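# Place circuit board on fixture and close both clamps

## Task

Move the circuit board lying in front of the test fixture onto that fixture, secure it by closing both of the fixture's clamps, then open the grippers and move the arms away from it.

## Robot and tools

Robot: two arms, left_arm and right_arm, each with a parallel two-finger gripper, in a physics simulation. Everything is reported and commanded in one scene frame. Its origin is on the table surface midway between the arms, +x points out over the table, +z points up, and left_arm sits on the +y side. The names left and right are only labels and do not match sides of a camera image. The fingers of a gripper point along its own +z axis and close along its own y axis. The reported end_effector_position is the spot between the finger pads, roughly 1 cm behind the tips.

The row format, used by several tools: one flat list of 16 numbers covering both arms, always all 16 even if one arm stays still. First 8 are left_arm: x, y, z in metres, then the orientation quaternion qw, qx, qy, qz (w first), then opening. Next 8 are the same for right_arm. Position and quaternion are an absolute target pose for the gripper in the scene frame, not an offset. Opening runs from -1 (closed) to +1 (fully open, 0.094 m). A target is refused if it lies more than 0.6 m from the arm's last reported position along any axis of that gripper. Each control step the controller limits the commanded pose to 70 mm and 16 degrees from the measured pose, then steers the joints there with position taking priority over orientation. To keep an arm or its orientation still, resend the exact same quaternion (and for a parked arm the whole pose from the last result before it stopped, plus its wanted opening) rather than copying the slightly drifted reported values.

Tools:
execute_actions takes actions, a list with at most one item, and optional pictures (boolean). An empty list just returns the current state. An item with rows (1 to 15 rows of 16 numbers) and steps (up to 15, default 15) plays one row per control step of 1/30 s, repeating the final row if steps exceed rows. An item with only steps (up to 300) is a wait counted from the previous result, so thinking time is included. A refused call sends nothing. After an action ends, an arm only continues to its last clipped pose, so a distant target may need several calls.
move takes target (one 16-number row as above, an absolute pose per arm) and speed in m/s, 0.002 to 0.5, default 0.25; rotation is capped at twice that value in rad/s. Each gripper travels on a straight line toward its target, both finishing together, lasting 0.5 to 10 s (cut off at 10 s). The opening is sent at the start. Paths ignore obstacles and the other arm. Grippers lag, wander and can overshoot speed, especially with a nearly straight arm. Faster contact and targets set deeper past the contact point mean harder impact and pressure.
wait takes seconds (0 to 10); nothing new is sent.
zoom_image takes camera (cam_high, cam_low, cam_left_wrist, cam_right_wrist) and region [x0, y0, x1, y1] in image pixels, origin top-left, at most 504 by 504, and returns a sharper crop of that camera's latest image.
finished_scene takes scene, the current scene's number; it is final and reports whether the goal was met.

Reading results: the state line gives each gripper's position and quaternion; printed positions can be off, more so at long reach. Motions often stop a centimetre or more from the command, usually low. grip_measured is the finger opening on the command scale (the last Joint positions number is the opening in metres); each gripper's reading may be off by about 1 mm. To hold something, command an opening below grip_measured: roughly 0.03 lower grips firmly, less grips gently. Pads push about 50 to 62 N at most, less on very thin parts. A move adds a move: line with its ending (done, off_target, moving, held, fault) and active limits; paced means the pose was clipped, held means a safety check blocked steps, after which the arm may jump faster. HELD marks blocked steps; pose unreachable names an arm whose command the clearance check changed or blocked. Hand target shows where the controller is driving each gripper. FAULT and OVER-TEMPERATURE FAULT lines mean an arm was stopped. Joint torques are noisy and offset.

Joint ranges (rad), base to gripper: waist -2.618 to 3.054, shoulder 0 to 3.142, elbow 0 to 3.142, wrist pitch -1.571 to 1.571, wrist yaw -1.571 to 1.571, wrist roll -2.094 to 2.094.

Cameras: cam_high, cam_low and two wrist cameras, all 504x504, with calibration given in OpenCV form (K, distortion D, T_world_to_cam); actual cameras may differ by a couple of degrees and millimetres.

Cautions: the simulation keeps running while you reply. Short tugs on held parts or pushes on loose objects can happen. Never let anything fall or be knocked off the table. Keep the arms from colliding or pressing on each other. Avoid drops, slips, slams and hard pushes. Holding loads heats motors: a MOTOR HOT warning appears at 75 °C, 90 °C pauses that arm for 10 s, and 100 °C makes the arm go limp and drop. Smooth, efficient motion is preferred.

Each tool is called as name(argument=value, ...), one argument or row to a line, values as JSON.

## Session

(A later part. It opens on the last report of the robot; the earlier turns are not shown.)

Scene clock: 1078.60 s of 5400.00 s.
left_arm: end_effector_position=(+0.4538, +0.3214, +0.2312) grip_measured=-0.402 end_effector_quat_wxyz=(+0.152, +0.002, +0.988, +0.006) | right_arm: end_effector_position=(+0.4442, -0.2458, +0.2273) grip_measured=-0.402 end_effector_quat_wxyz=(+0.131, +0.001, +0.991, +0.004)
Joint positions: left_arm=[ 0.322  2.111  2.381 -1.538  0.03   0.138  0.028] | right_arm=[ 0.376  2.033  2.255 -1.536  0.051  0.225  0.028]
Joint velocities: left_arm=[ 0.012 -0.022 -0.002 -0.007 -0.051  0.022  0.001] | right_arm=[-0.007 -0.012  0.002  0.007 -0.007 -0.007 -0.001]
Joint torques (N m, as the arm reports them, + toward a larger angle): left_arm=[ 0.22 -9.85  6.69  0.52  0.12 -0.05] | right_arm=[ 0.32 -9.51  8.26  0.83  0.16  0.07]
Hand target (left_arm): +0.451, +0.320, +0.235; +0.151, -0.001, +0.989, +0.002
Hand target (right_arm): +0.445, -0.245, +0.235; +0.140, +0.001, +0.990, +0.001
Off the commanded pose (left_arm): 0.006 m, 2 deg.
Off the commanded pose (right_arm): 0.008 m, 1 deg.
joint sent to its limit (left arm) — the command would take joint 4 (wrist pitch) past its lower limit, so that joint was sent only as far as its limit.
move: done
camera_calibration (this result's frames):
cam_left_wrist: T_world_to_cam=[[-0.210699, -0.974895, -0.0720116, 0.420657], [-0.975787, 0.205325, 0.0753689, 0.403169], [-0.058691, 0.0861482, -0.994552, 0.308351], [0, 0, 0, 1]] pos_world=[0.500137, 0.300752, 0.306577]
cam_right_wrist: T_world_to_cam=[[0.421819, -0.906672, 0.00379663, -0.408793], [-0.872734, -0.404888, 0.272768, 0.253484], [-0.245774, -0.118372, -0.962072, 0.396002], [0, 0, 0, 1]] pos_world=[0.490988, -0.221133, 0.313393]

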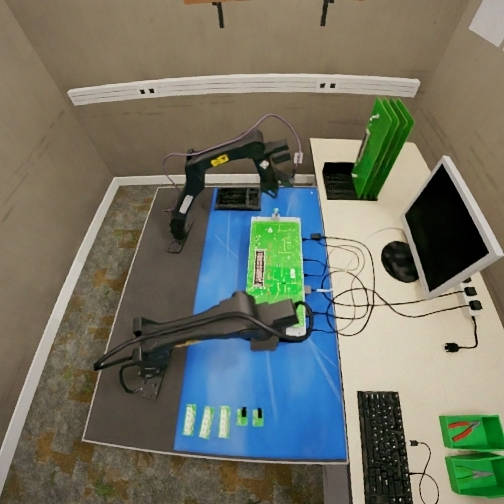

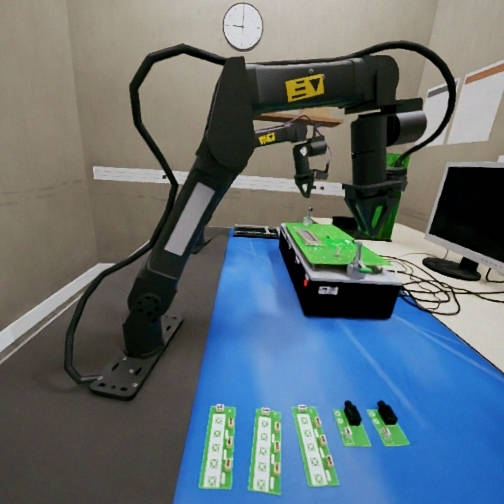

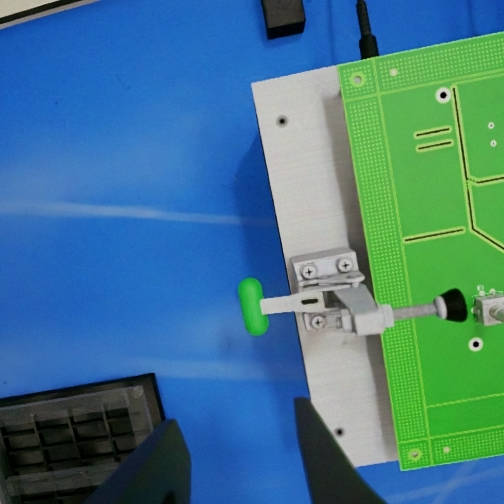

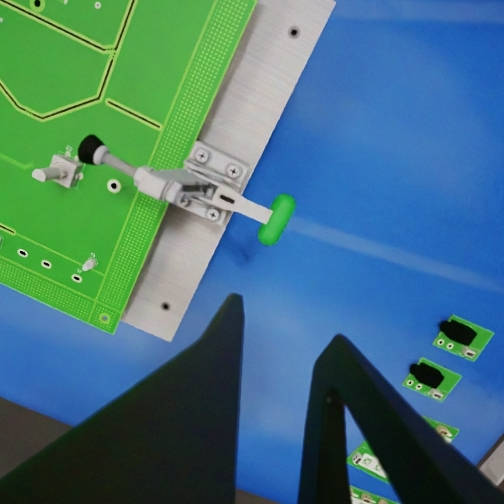

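move(
  target=[0.452,0.211,0.235,0.14,0,0.99,0,-0.4,0.443,-0.139,0.235,0.14,0,0.99,0,-0.4],
  speed=0.2,
)

move(
  target=[0.452,0.211,0.127,0.09,0,0.996,0,-0.4,0.443,-0.139,0.127,0.09,0,0.996,0,-0.4],
  speed=0.1,
)

move(
  target=[0.452,0.211,0.132,0.09,0,0.996,0,-0.84,0.443,-0.139,0.132,0.09,0,0.996,0,-0.84],
)

move(
  target=[0.452,0.211,0.165,0.09,0,0.996,0,-0.84,0.443,-0.139,0.165,0.09,0,0.996,0,-0.84],
  speed=0.04,
)

Scene clock: 1095.20 s of 5400.00 s.
left_arm: end_effector_position=(+0.4538, +0.2068, +0.2311) grip_measured=-0.402 end_effector_quat_wxyz=(+0.151, +0.008, +0.988, -0.006) | right_arm: end_effector_position=(+0.4408, -0.1350, +0.2296) grip_measured=-0.402 end_effector_quat_wxyz=(+0.163, -0.010, +0.986, +0.017)
Joint positions: left_arm=[ 0.043  2.111  2.381 -1.539 -0.028 -0.118  0.028] | right_arm=[ 0.641  2.16   2.448 -1.552  0.119  0.455  0.028]
Joint velocities: left_arm=[-0.002 -0.007 -0.002 -0.051  0.007 -0.037 -0.   ] | right_arm=[-0.007 -0.007 -0.002  0.007 -0.022 -0.022  0.   ]
Joint torques (N m, as the arm reports them, + toward a larger angle): left_arm=[ 0.39 -9.17  7.63  0.49 -0.09 -0.11] | right_arm=[-0.38 -9.82  8.35  0.88  0.22  0.06]
Hand target (left_arm): +0.454, +0.210, +0.235; +0.153, +0.000, +0.988, -0.002
Hand target (right_arm): +0.444, -0.138, +0.235; +0.171, -0.002, +0.985, +0.014
Off the commanded pose (left_arm): 0.006 m, 2 deg.
Off the commanded pose (right_arm): 0.007 m, 4 deg.
joint sent to its limit (left arm) — the command would take joint 4 (wrist pitch) past its lower limit, so that joint was sent only as far as its limit.
joint sent to its limit (right arm) — the command would take joint 4 (wrist pitch) past its lower limit, so that joint was sent only as far as its limit.
After step 90, 12.50 s passed at rest.
move: off_target (right_arm)
camera_calibration (this result's frames):
cam_left_wrist: T_world_to_cam=[[-0.226432, -0.97268, -0.0512101, 0.310854], [-0.972245, 0.222527, 0.0722541, 0.422216], [-0.0588845, 0.0661494, -0.996071, 0.322697], [0, 0, 0, 1]] pos_world=[0.499887, 0.187061, 0.306841]
cam_right_wrist: T_world_to_cam=[[0.443669, -0.896124, 0.0109504, -0.316695], [-0.877973, -0.432166, 0.205903, 0.308703], [-0.179782, -0.100967, -0.978511, 0.387535], [0, 0, 0, 1]] pos_world=[0.481212, -0.111259, 0.319112]

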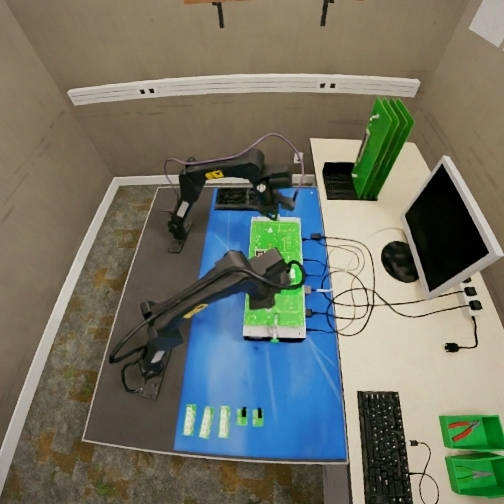

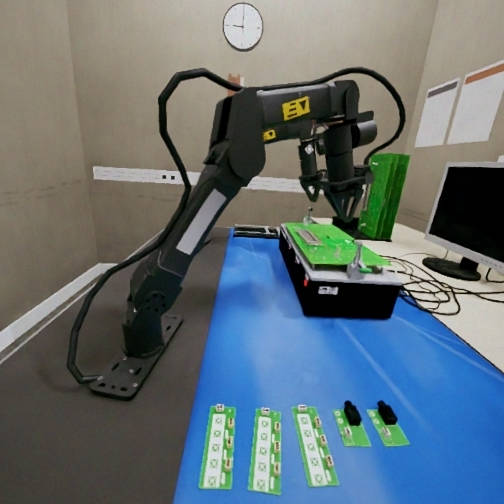

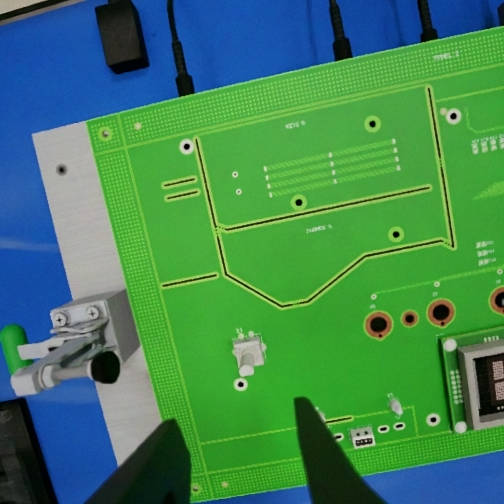

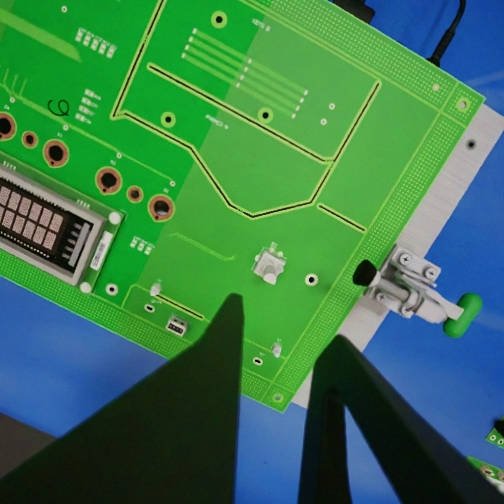

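Scene clock: 1096.57 s of 5400.00 s.
left_arm: end_effector_position=(+0.4511, +0.2082, +0.1359) grip_measured=-0.402 end_effector_quat_wxyz=(+0.094, +0.007, +0.996, -0.001) | right_arm: end_effector_position=(+0.4388, -0.1375, +0.1387) grip_measured=-0.402 end_effector_quat_wxyz=(+0.096, -0.008, +0.995, -0.003)
Joint positions: left_arm=[ 0.048  2.089  1.976 -1.272 -0.022 -0.118  0.028] | right_arm=[ 0.627  2.159  2.097 -1.339  0.092  0.456  0.028]
Joint velocities: left_arm=[ 0.002  0.007  0.012  0.037 -0.022  0.022 -0.002] | right_arm=[ 0.007 -0.002  0.007  0.051  0.022  0.081 -0.   ]
Joint torques (N m, as the arm reports them, + toward a larger angle): left_arm=[ 0.65 -9.93  4.08  0.7   0.   -0.19] | right_arm=[ -0.88 -10.08   4.55   1.02  -0.02   0.03]
Hand target (left_arm): +0.451, +0.211, +0.127; +0.090, +0.001, +0.996, -0.001
Hand target (right_arm): +0.441, -0.140, +0.127; +0.090, -0.001, +0.996, -0.002
Off the commanded pose (left_arm): 0.009 m, 1 deg.
Off the commanded pose (right_arm): 0.012 m, 1 deg.
move: off_target (right_arm)
camera_calibration (this result's frames):
cam_left_wrist: T_world_to_cam=[[-0.22837, -0.972959, -0.0345982, 0.305357], [-0.95803, 0.218257, 0.185857, 0.405249], [-0.17328, 0.0755903, -0.981967, 0.275381], [0, 0, 0, 1]] pos_world=[0.505693, 0.187835, 0.205661]
cam_right_wrist: T_world_to_cam=[[0.43642, -0.899673, -0.011239, -0.311323], [-0.844818, -0.414044, 0.338896, 0.294095], [-0.309549, -0.138406, -0.940757, 0.344522], [0, 0, 0, 1]] pos_world=[0.490971, -0.110637, 0.220944]

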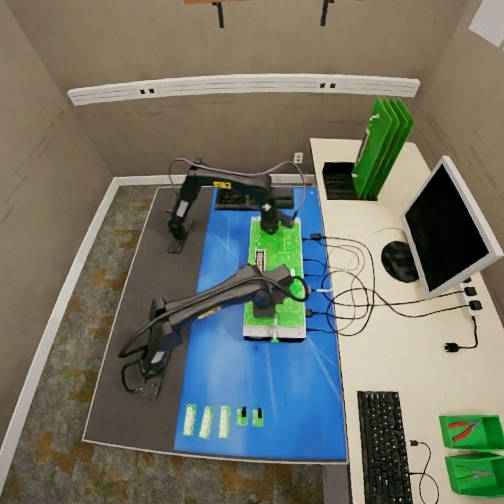

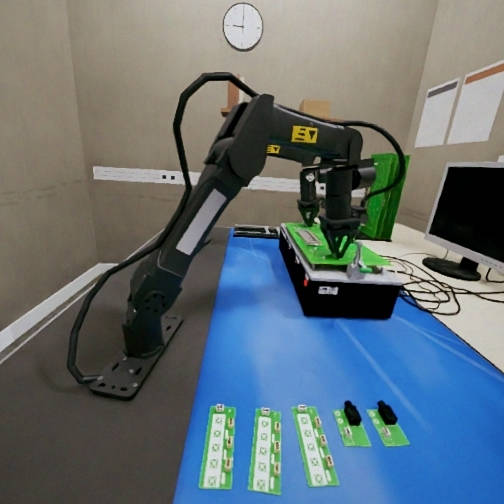

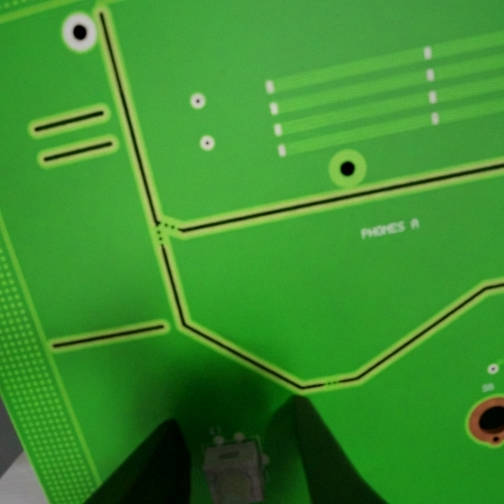

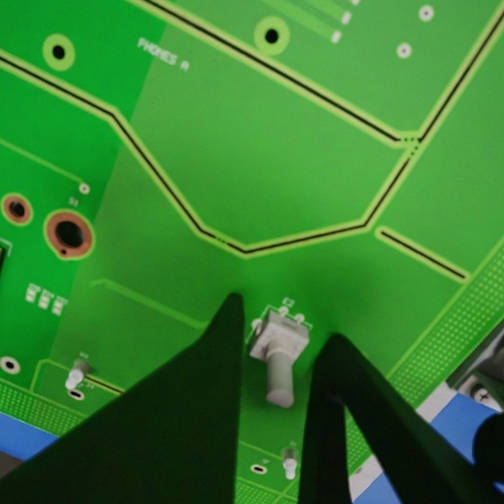

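Scene clock: 1097.27 s of 5400.00 s.
left_arm: end_effector_position=(+0.4516, +0.2112, +0.1360) grip_measured=-0.799 end_effector_quat_wxyz=(+0.094, +0.005, +0.996, +0.004) | right_arm: end_effector_position=(+0.4390, -0.1385, +0.1386) grip_measured=-0.783 end_effector_quat_wxyz=(+0.096, -0.004, +0.995, -0.003)
Joint positions: left_arm=[ 0.051  2.089  1.976 -1.271 -0.031 -0.118  0.009] | right_arm=[ 0.626  2.159  2.097 -1.34   0.093  0.463  0.01 ]
Joint velocities: left_arm=[-0.007 -0.012  0.002  0.007 -0.022 -0.037  0.   ] | right_arm=[ 0.012 -0.002 -0.002  0.037 -0.007  0.037  0.   ]
Joint torques (N m, as the arm reports them, + toward a larger angle): left_arm=[ 0.3  -9.44  6.29  0.47  0.07 -0.14] | right_arm=[-0.72 -9.44  7.    0.81 -0.07  0.01]
Hand target (left_arm): +0.452, +0.211, +0.132; +0.090, -0.000, +0.996, -0.000
Hand target (right_arm): +0.443, -0.139, +0.132; +0.090, +0.000, +0.996, -0.000
Off the commanded pose (left_arm): 0.004 m, 1 deg.
Off the commanded pose (right_arm): 0.008 m, 1 deg.
move: done
camera_calibration (this result's frames):
cam_left_wrist: T_world_to_cam=[[-0.223385, -0.973772, -0.0432105, 0.307537], [-0.959401, 0.211824, 0.186226, 0.406954], [-0.172189, 0.0830563, -0.981556, 0.273163], [0, 0, 0, 1]] pos_world=[0.506167, 0.190581, 0.205628]
cam_right_wrist: T_world_to_cam=[[0.42879, -0.903334, -0.0112429, -0.309388], [-0.848133, -0.406811, 0.339374, 0.296228], [-0.311142, -0.135985, -0.940584, 0.34542], [0, 0, 0, 1]] pos_world=[0.491378, -0.112001, 0.220886]

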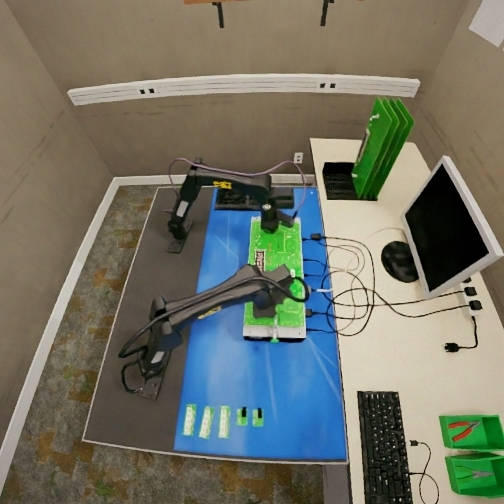

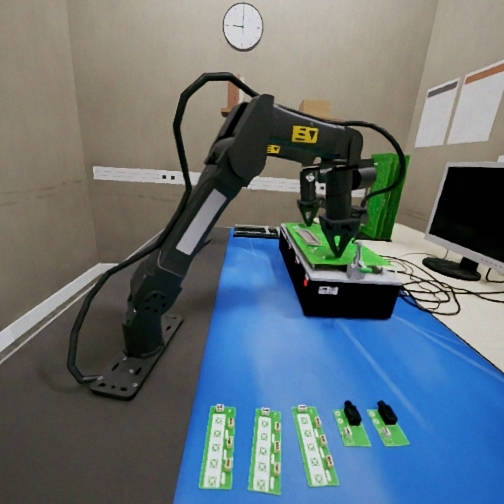

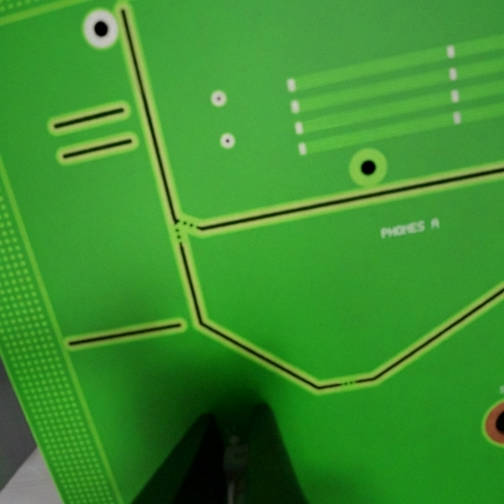

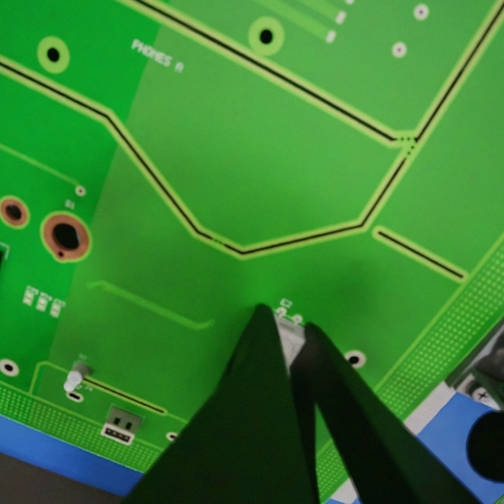

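Scene clock: 1098.53 s of 5400.00 s.
left_arm: end_effector_position=(+0.4481, +0.2118, +0.1596) grip_measured=-0.799 end_effector_quat_wxyz=(+0.083, +0.004, +0.997, +0.005) | right_arm: end_effector_position=(+0.4392, -0.1380, +0.1563) grip_measured=-0.783 end_effector_quat_wxyz=(+0.081, -0.003, +0.997, -0.005)
Joint positions: left_arm=[ 0.051  2.123  2.127 -1.412 -0.031 -0.121  0.009] | right_arm=[ 0.622  2.226  2.283 -1.487  0.083  0.464  0.01 ]
Joint velocities: left_arm=[ 0.002 -0.007  0.002  0.066  0.051  0.051  0.001] | right_arm=[-0.007 -0.007  0.012 -0.081 -0.095 -0.037  0.   ]
Joint torques (N m, as the arm reports them, + toward a larger angle): left_arm=[ 0.31 -9.79  8.39  0.36  0.06 -0.09] | right_arm=[ -0.51 -11.12   9.06   0.58   0.11   0.01]
Hand target (left_arm): +0.452, +0.211, +0.165; +0.090, +0.000, +0.996, -0.000
Hand target (right_arm): +0.443, -0.139, +0.165; +0.091, +0.000, +0.996, +0.000
Off the commanded pose (left_arm): 0.007 m, 1 deg.
Off the commanded pose (right_arm): 0.010 m, 1 deg.
move: done
camera_calibration (this result's frames):
cam_left_wrist: T_world_to_cam=[[-0.221728, -0.974248, -0.0409582, 0.307288], [-0.955424, 0.208663, 0.208867, 0.394348], [-0.194942, 0.0854441, -0.977086, 0.304642], [0, 0, 0, 1]] pos_world=[0.504291, 0.191059, 0.227881]
cam_right_wrist: T_world_to_cam=[[0.425972, -0.904504, -0.0205194, -0.306387], [-0.838822, -0.403334, 0.36565, 0.282893], [-0.339008, -0.138544, -0.930526, 0.372496], [0, 0, 0, 1]] pos_world=[0.494089, -0.111421, 0.236891]

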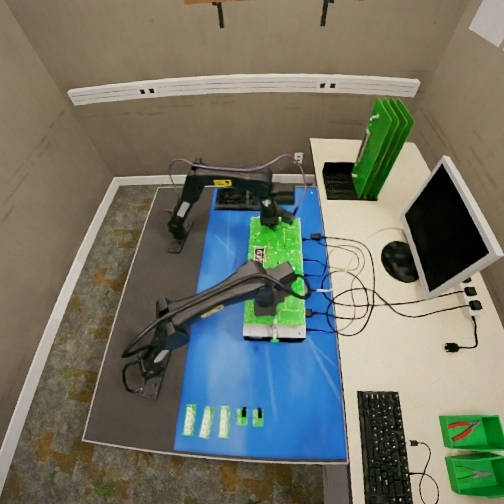

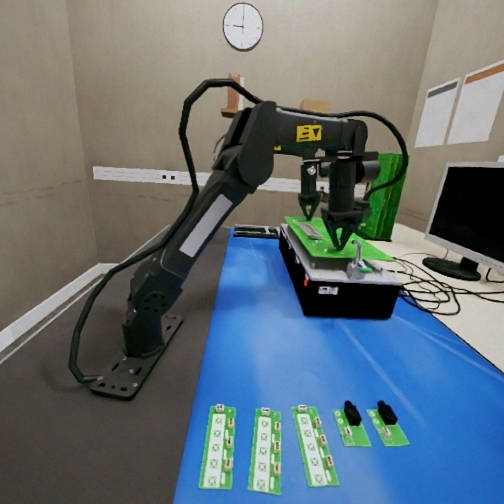

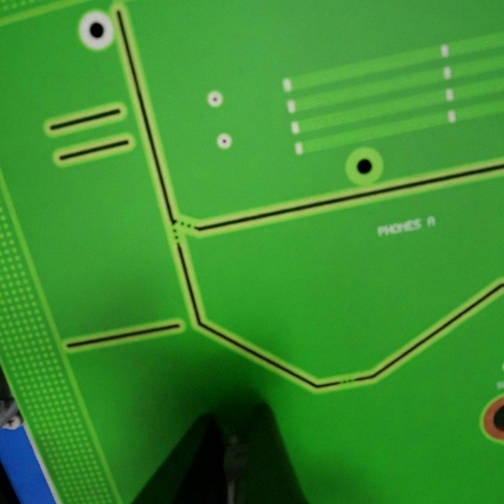

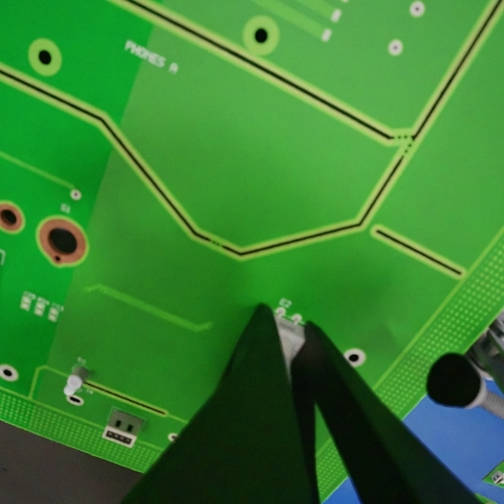

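move(
  target=[0.455,0.217,0.165,0.09,0,0.996,0,-0.84,0.445,-0.133,0.165,0.09,0,0.996,0,-0.84],
  speed=0.02,
)

move(
  target=[0.455,0.217,0.128,0.09,0,0.996,0,-0.84,0.445,-0.133,0.128,0.09,0,0.996,0,-0.84],
  speed=0.03,
)

Scene clock: 1113.40 s of 5400.00 s.
left_arm: end_effector_position=(+0.4506, +0.2153, +0.1603) grip_measured=-0.799 end_effector_quat_wxyz=(+0.084, -0.000, +0.996, +0.003) | right_arm: end_effector_position=(+0.4431, -0.1349, +0.1569) grip_measured=-0.783 end_effector_quat_wxyz=(+0.082, -0.003, +0.997, -0.002)
Joint positions: left_arm=[ 0.062  2.131  2.143 -1.416 -0.027 -0.119  0.009] | right_arm=[ 0.622  2.254  2.331 -1.505  0.077  0.465  0.01 ]
Joint velocities: left_arm=[-0.012 -0.002  0.012  0.022  0.037  0.022 -0.001] | right_arm=[-0.027  0.002  0.012 -0.007 -0.037 -0.007  0.   ]
Joint torques (N m, as the arm reports them, + toward a larger angle): left_arm=[ 0.64 -9.3   8.45  0.33  0.08  0.06] | right_arm=[  0.18 -11.1    8.99   0.58   0.09   0.09]
Hand target (left_arm): +0.455, +0.217, +0.165; +0.090, +0.000, +0.996, +0.000
Hand target (right_arm): +0.445, -0.133, +0.165; +0.090, -0.000, +0.996, +0.000
Off the commanded pose (left_arm): 0.007 m, 1 deg.
Off the commanded pose (right_arm): 0.009 m, 1 deg.
After step 90, 11.03 s passed at rest.
move: done
camera_calibration (this result's frames):
cam_left_wrist: T_world_to_cam=[[-0.214092, -0.976096, -0.0374326, 0.307718], [-0.957528, 0.202134, 0.205626, 0.398712], [-0.193145, 0.0798658, -0.977914, 0.306092], [0, 0, 0, 1]] pos_world=[0.506778, 0.195323, 0.228865]
cam_right_wrist: T_world_to_cam=[[0.425694, -0.90448, -0.026468, -0.304121], [-0.839118, -0.40554, 0.362515, 0.287575], [-0.338622, -0.132111, -0.931602, 0.375675], [0, 0, 0, 1]] pos_world=[0.497984, -0.108817, 0.23768]

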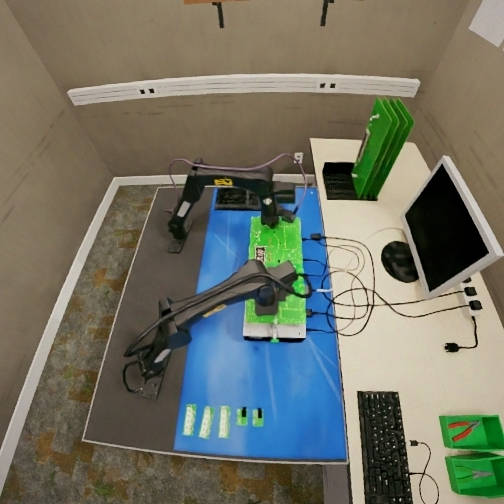

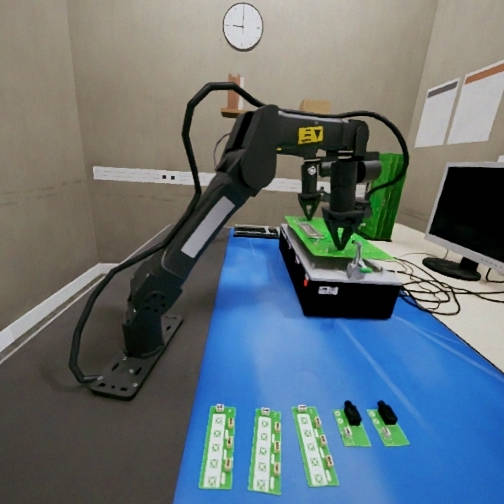

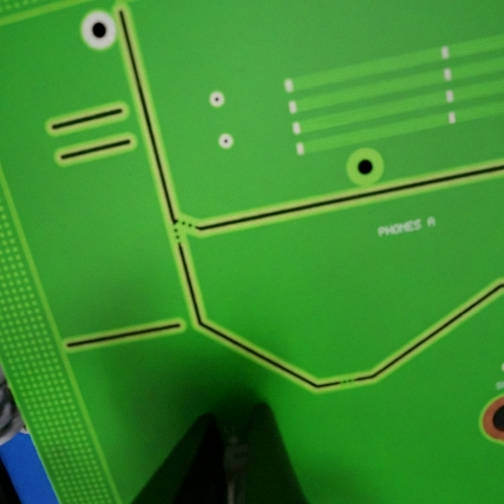

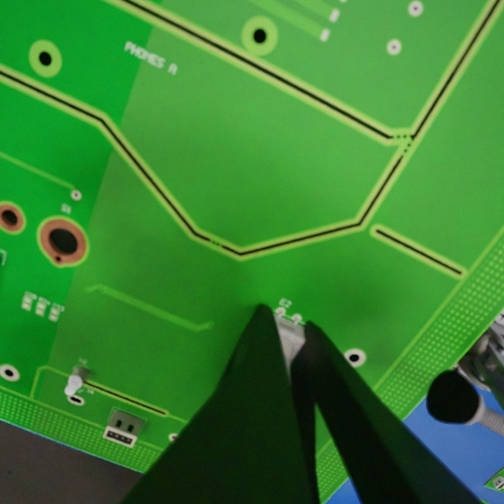

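Scene clock: 1114.73 s of 5400.00 s.
left_arm: end_effector_position=(+0.4494, +0.2157, +0.1350) grip_measured=-0.799 end_effector_quat_wxyz=(+0.082, -0.000, +0.997, +0.004) | right_arm: end_effector_position=(+0.4417, -0.1343, +0.1317) grip_measured=-0.783 end_effector_quat_wxyz=(+0.081, -0.003, +0.997, +0.001)
Joint positions: left_arm=[ 0.062  2.105  2.001 -1.305 -0.028 -0.119  0.009] | right_arm=[ 0.622  2.208  2.152 -1.37   0.071  0.466  0.01 ]
Joint velocities: left_arm=[ 0.017 -0.002 -0.002  0.022  0.037 -0.022 -0.001] | right_arm=[-0.007 -0.012 -0.012  0.037  0.022 -0.022 -0.001]
Joint torques (N m, as the arm reports them, + toward a larger angle): left_arm=[  0.82 -10.06   4.56   0.79   0.05   0.03] | right_arm=[  0.13 -12.01   4.44   1.04   0.17   0.08]
Hand target (left_arm): +0.454, +0.217, +0.128; +0.089, -0.000, +0.996, +0.000
Hand target (right_arm): +0.445, -0.133, +0.128; +0.089, +0.000, +0.996, -0.000
Off the commanded pose (left_arm): 0.009 m, 1 deg.
Off the commanded pose (right_arm): 0.005 m, 1 deg.
move: done
camera_calibration (this result's frames):
cam_left_wrist: T_world_to_cam=[[-0.214015, -0.976072, -0.038496, 0.307025], [-0.956671, 0.20147, 0.210215, 0.40183], [-0.197429, 0.081817, -0.976897, 0.2824], [0, 0, 0, 1]] pos_world=[0.505881, 0.195616, 0.203225]
cam_right_wrist: T_world_to_cam=[[0.4258, -0.904214, -0.0330314, -0.302818], [-0.838348, -0.407991, 0.361547, 0.295227], [-0.340392, -0.126255, -0.931769, 0.353421], [0, 0, 0, 1]] pos_world=[0.496745, -0.108741, 0.212566]

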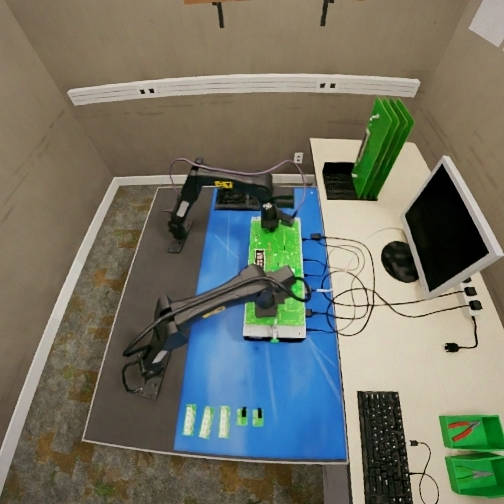

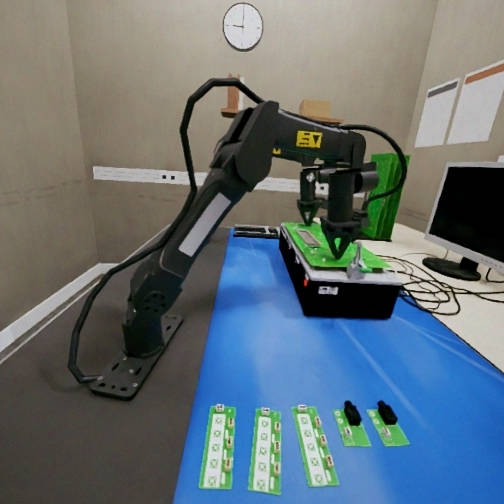

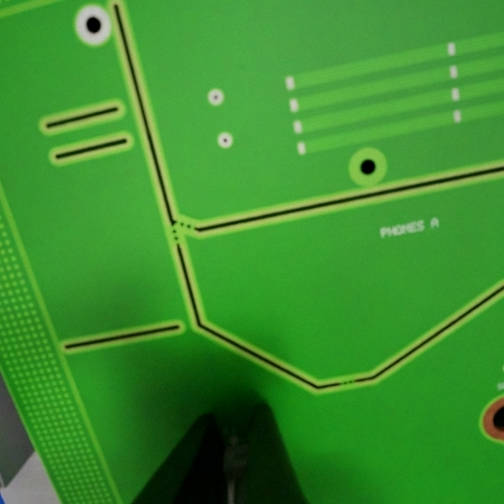

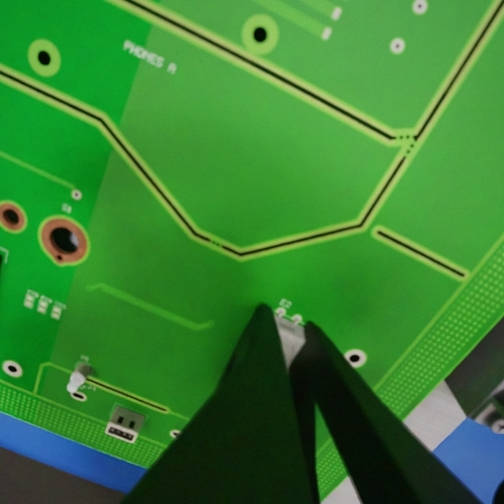

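move(
  target=[0.462,0.217,0.14,0.09,0,0.996,0,-0.84,0.445,-0.133,0.128,0.09,0,0.996,0,-0.84],
  speed=0.01,
)

move(
  target=[0.462,0.217,0.126,0.09,0,0.996,0,-0.84,0.445,-0.133,0.128,0.09,0,0.996,0,-0.84],
  speed=0.02,
)

Scene clock: 1121.10 s of 5400.00 s.
left_arm: end_effector_position=(+0.4533, +0.2152, +0.1349) grip_measured=-0.799 end_effector_quat_wxyz=(+0.076, +0.001, +0.997, +0.004) | right_arm: end_effector_position=(+0.4422, -0.1348, +0.1317) grip_measured=-0.783 end_effector_quat_wxyz=(+0.082, -0.001, +0.997, -0.000)
Joint positions: left_arm=[ 0.063  2.138  2.054 -1.336 -0.025 -0.115  0.009] | right_arm=[ 0.622  2.208  2.151 -1.369  0.075  0.47   0.01 ]
Joint velocities: left_arm=[-0.012  0.002  0.012 -0.066  0.007  0.022  0.001] | right_arm=[ 0.012 -0.012 -0.022 -0.022 -0.022 -0.081 -0.001]
Joint torques (N m, as the arm reports them, + toward a larger angle): left_arm=[ 0.93 -9.5   8.56  0.46  0.04  0.03] | right_arm=[  0.09 -11.78   4.5    1.05   0.13   0.05]
Hand target (left_arm): +0.462, +0.217, +0.140; +0.090, +0.000, +0.996, +0.000
Hand target (right_arm): +0.445, -0.133, +0.128; +0.089, +0.000, +0.996, -0.000
Off the commanded pose (left_arm): 0.010 m, 2 deg.
Off the commanded pose (right_arm): 0.005 m, 1 deg.
After step 90, 1.57 s passed at rest.
move: done
camera_calibration (this result's frames):
cam_left_wrist: T_world_to_cam=[[-0.217894, -0.975357, -0.0346473, 0.30838], [-0.953407, 0.205132, 0.221215, 0.401927], [-0.208656, 0.0812343, -0.974609, 0.28803], [0, 0, 0, 1]] pos_world=[0.510493, 0.194935, 0.202489]
cam_right_wrist: T_world_to_cam=[[0.421968, -0.906119, -0.029852, -0.30247], [-0.840967, -0.403504, 0.360498, 0.297334], [-0.3387, -0.127014, -0.932282, 0.352722], [0, 0, 0, 1]] pos_world=[0.497147, -0.109297, 0.212618]

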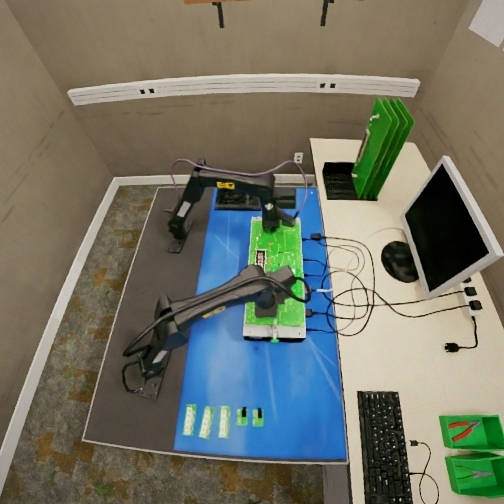

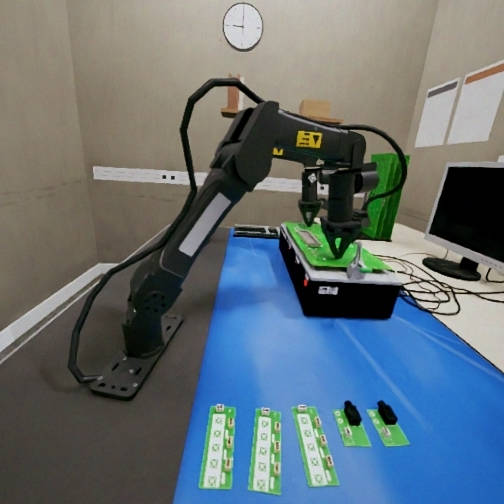

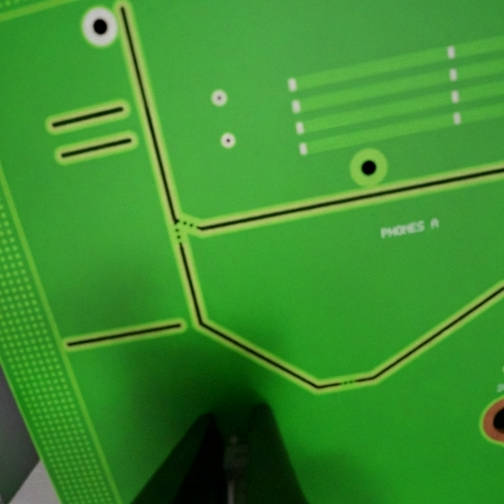

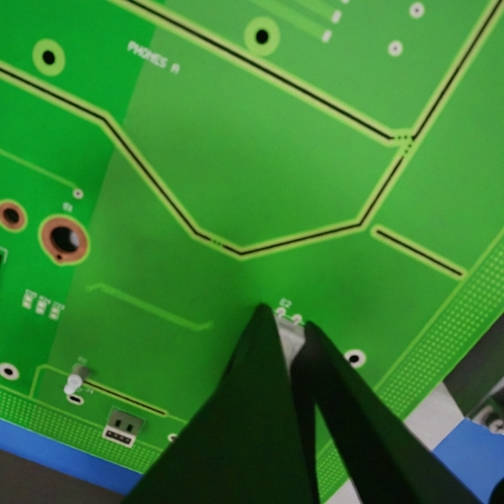

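Scene clock: 1122.03 s of 5400.00 s.
left_arm: end_effector_position=(+0.4534, +0.2151, +0.1331) grip_measured=-0.799 end_effector_quat_wxyz=(+0.076, +0.001, +0.997, +0.004) | right_arm: end_effector_position=(+0.4422, -0.1348, +0.1317) grip_measured=-0.783 end_effector_quat_wxyz=(+0.082, -0.001, +0.997, -0.000)
Joint positions: left_arm=[ 0.063  2.138  2.047 -1.33  -0.025 -0.115  0.009] | right_arm=[ 0.622  2.208  2.151 -1.369  0.075  0.47   0.01 ]
Joint velocities: left_arm=[ 0.012  0.002  0.007 -0.037 -0.081  0.007 -0.   ] | right_arm=[ 0.017 -0.022  0.002 -0.037  0.022  0.022  0.001]
Joint torques (N m, as the arm reports them, + toward a larger angle): left_arm=[  0.92 -10.12   4.12   0.88   0.04   0.01] | right_arm=[  0.12 -11.8    4.52   1.05   0.13   0.05]
Hand target (left_arm): +0.462, +0.217, +0.126; +0.089, -0.000, +0.996, +0.000
Hand target (right_arm): +0.445, -0.133, +0.128; +0.089, +0.000, +0.996, -0.000
Off the commanded pose (left_arm): 0.011 m, 2 deg.
Off the commanded pose (right_arm): 0.005 m, 1 deg.
move: off_target (left_arm)
camera_calibration (this result's frames):
cam_left_wrist: T_world_to_cam=[[-0.217907, -0.975356, -0.0346092, 0.308338], [-0.953323, 0.205122, 0.221585, 0.402388], [-0.209025, 0.0812787, -0.974527, 0.286531], [0, 0, 0, 1]] pos_world=[0.510687, 0.194912, 0.20074]
cam_right_wrist: T_world_to_cam=[[0.421968, -0.906119, -0.029852, -0.30247], [-0.840967, -0.403504, 0.360498, 0.297334], [-0.3387, -0.127014, -0.932282, 0.352722], [0, 0, 0, 1]] pos_world=[0.497147, -0.109297, 0.212618]

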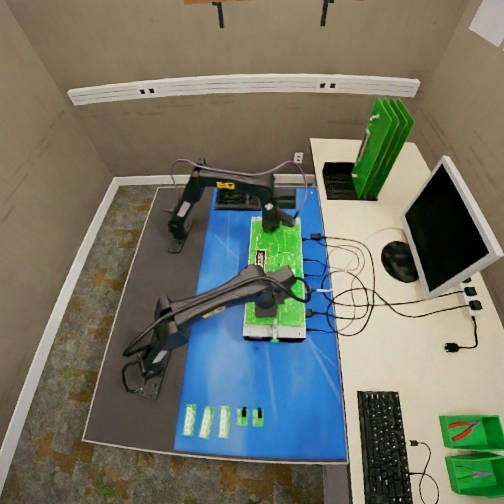

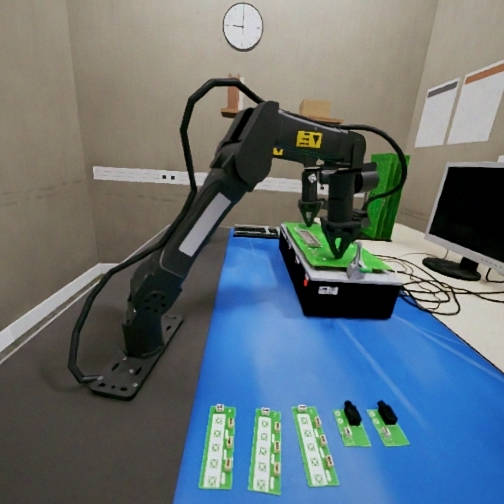

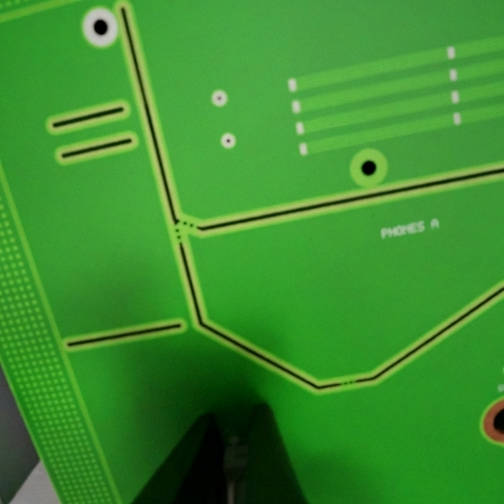

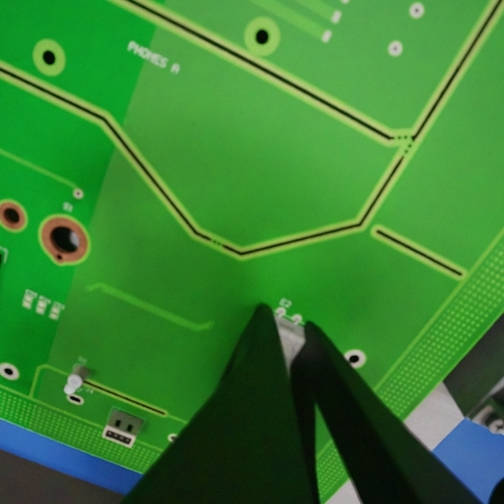

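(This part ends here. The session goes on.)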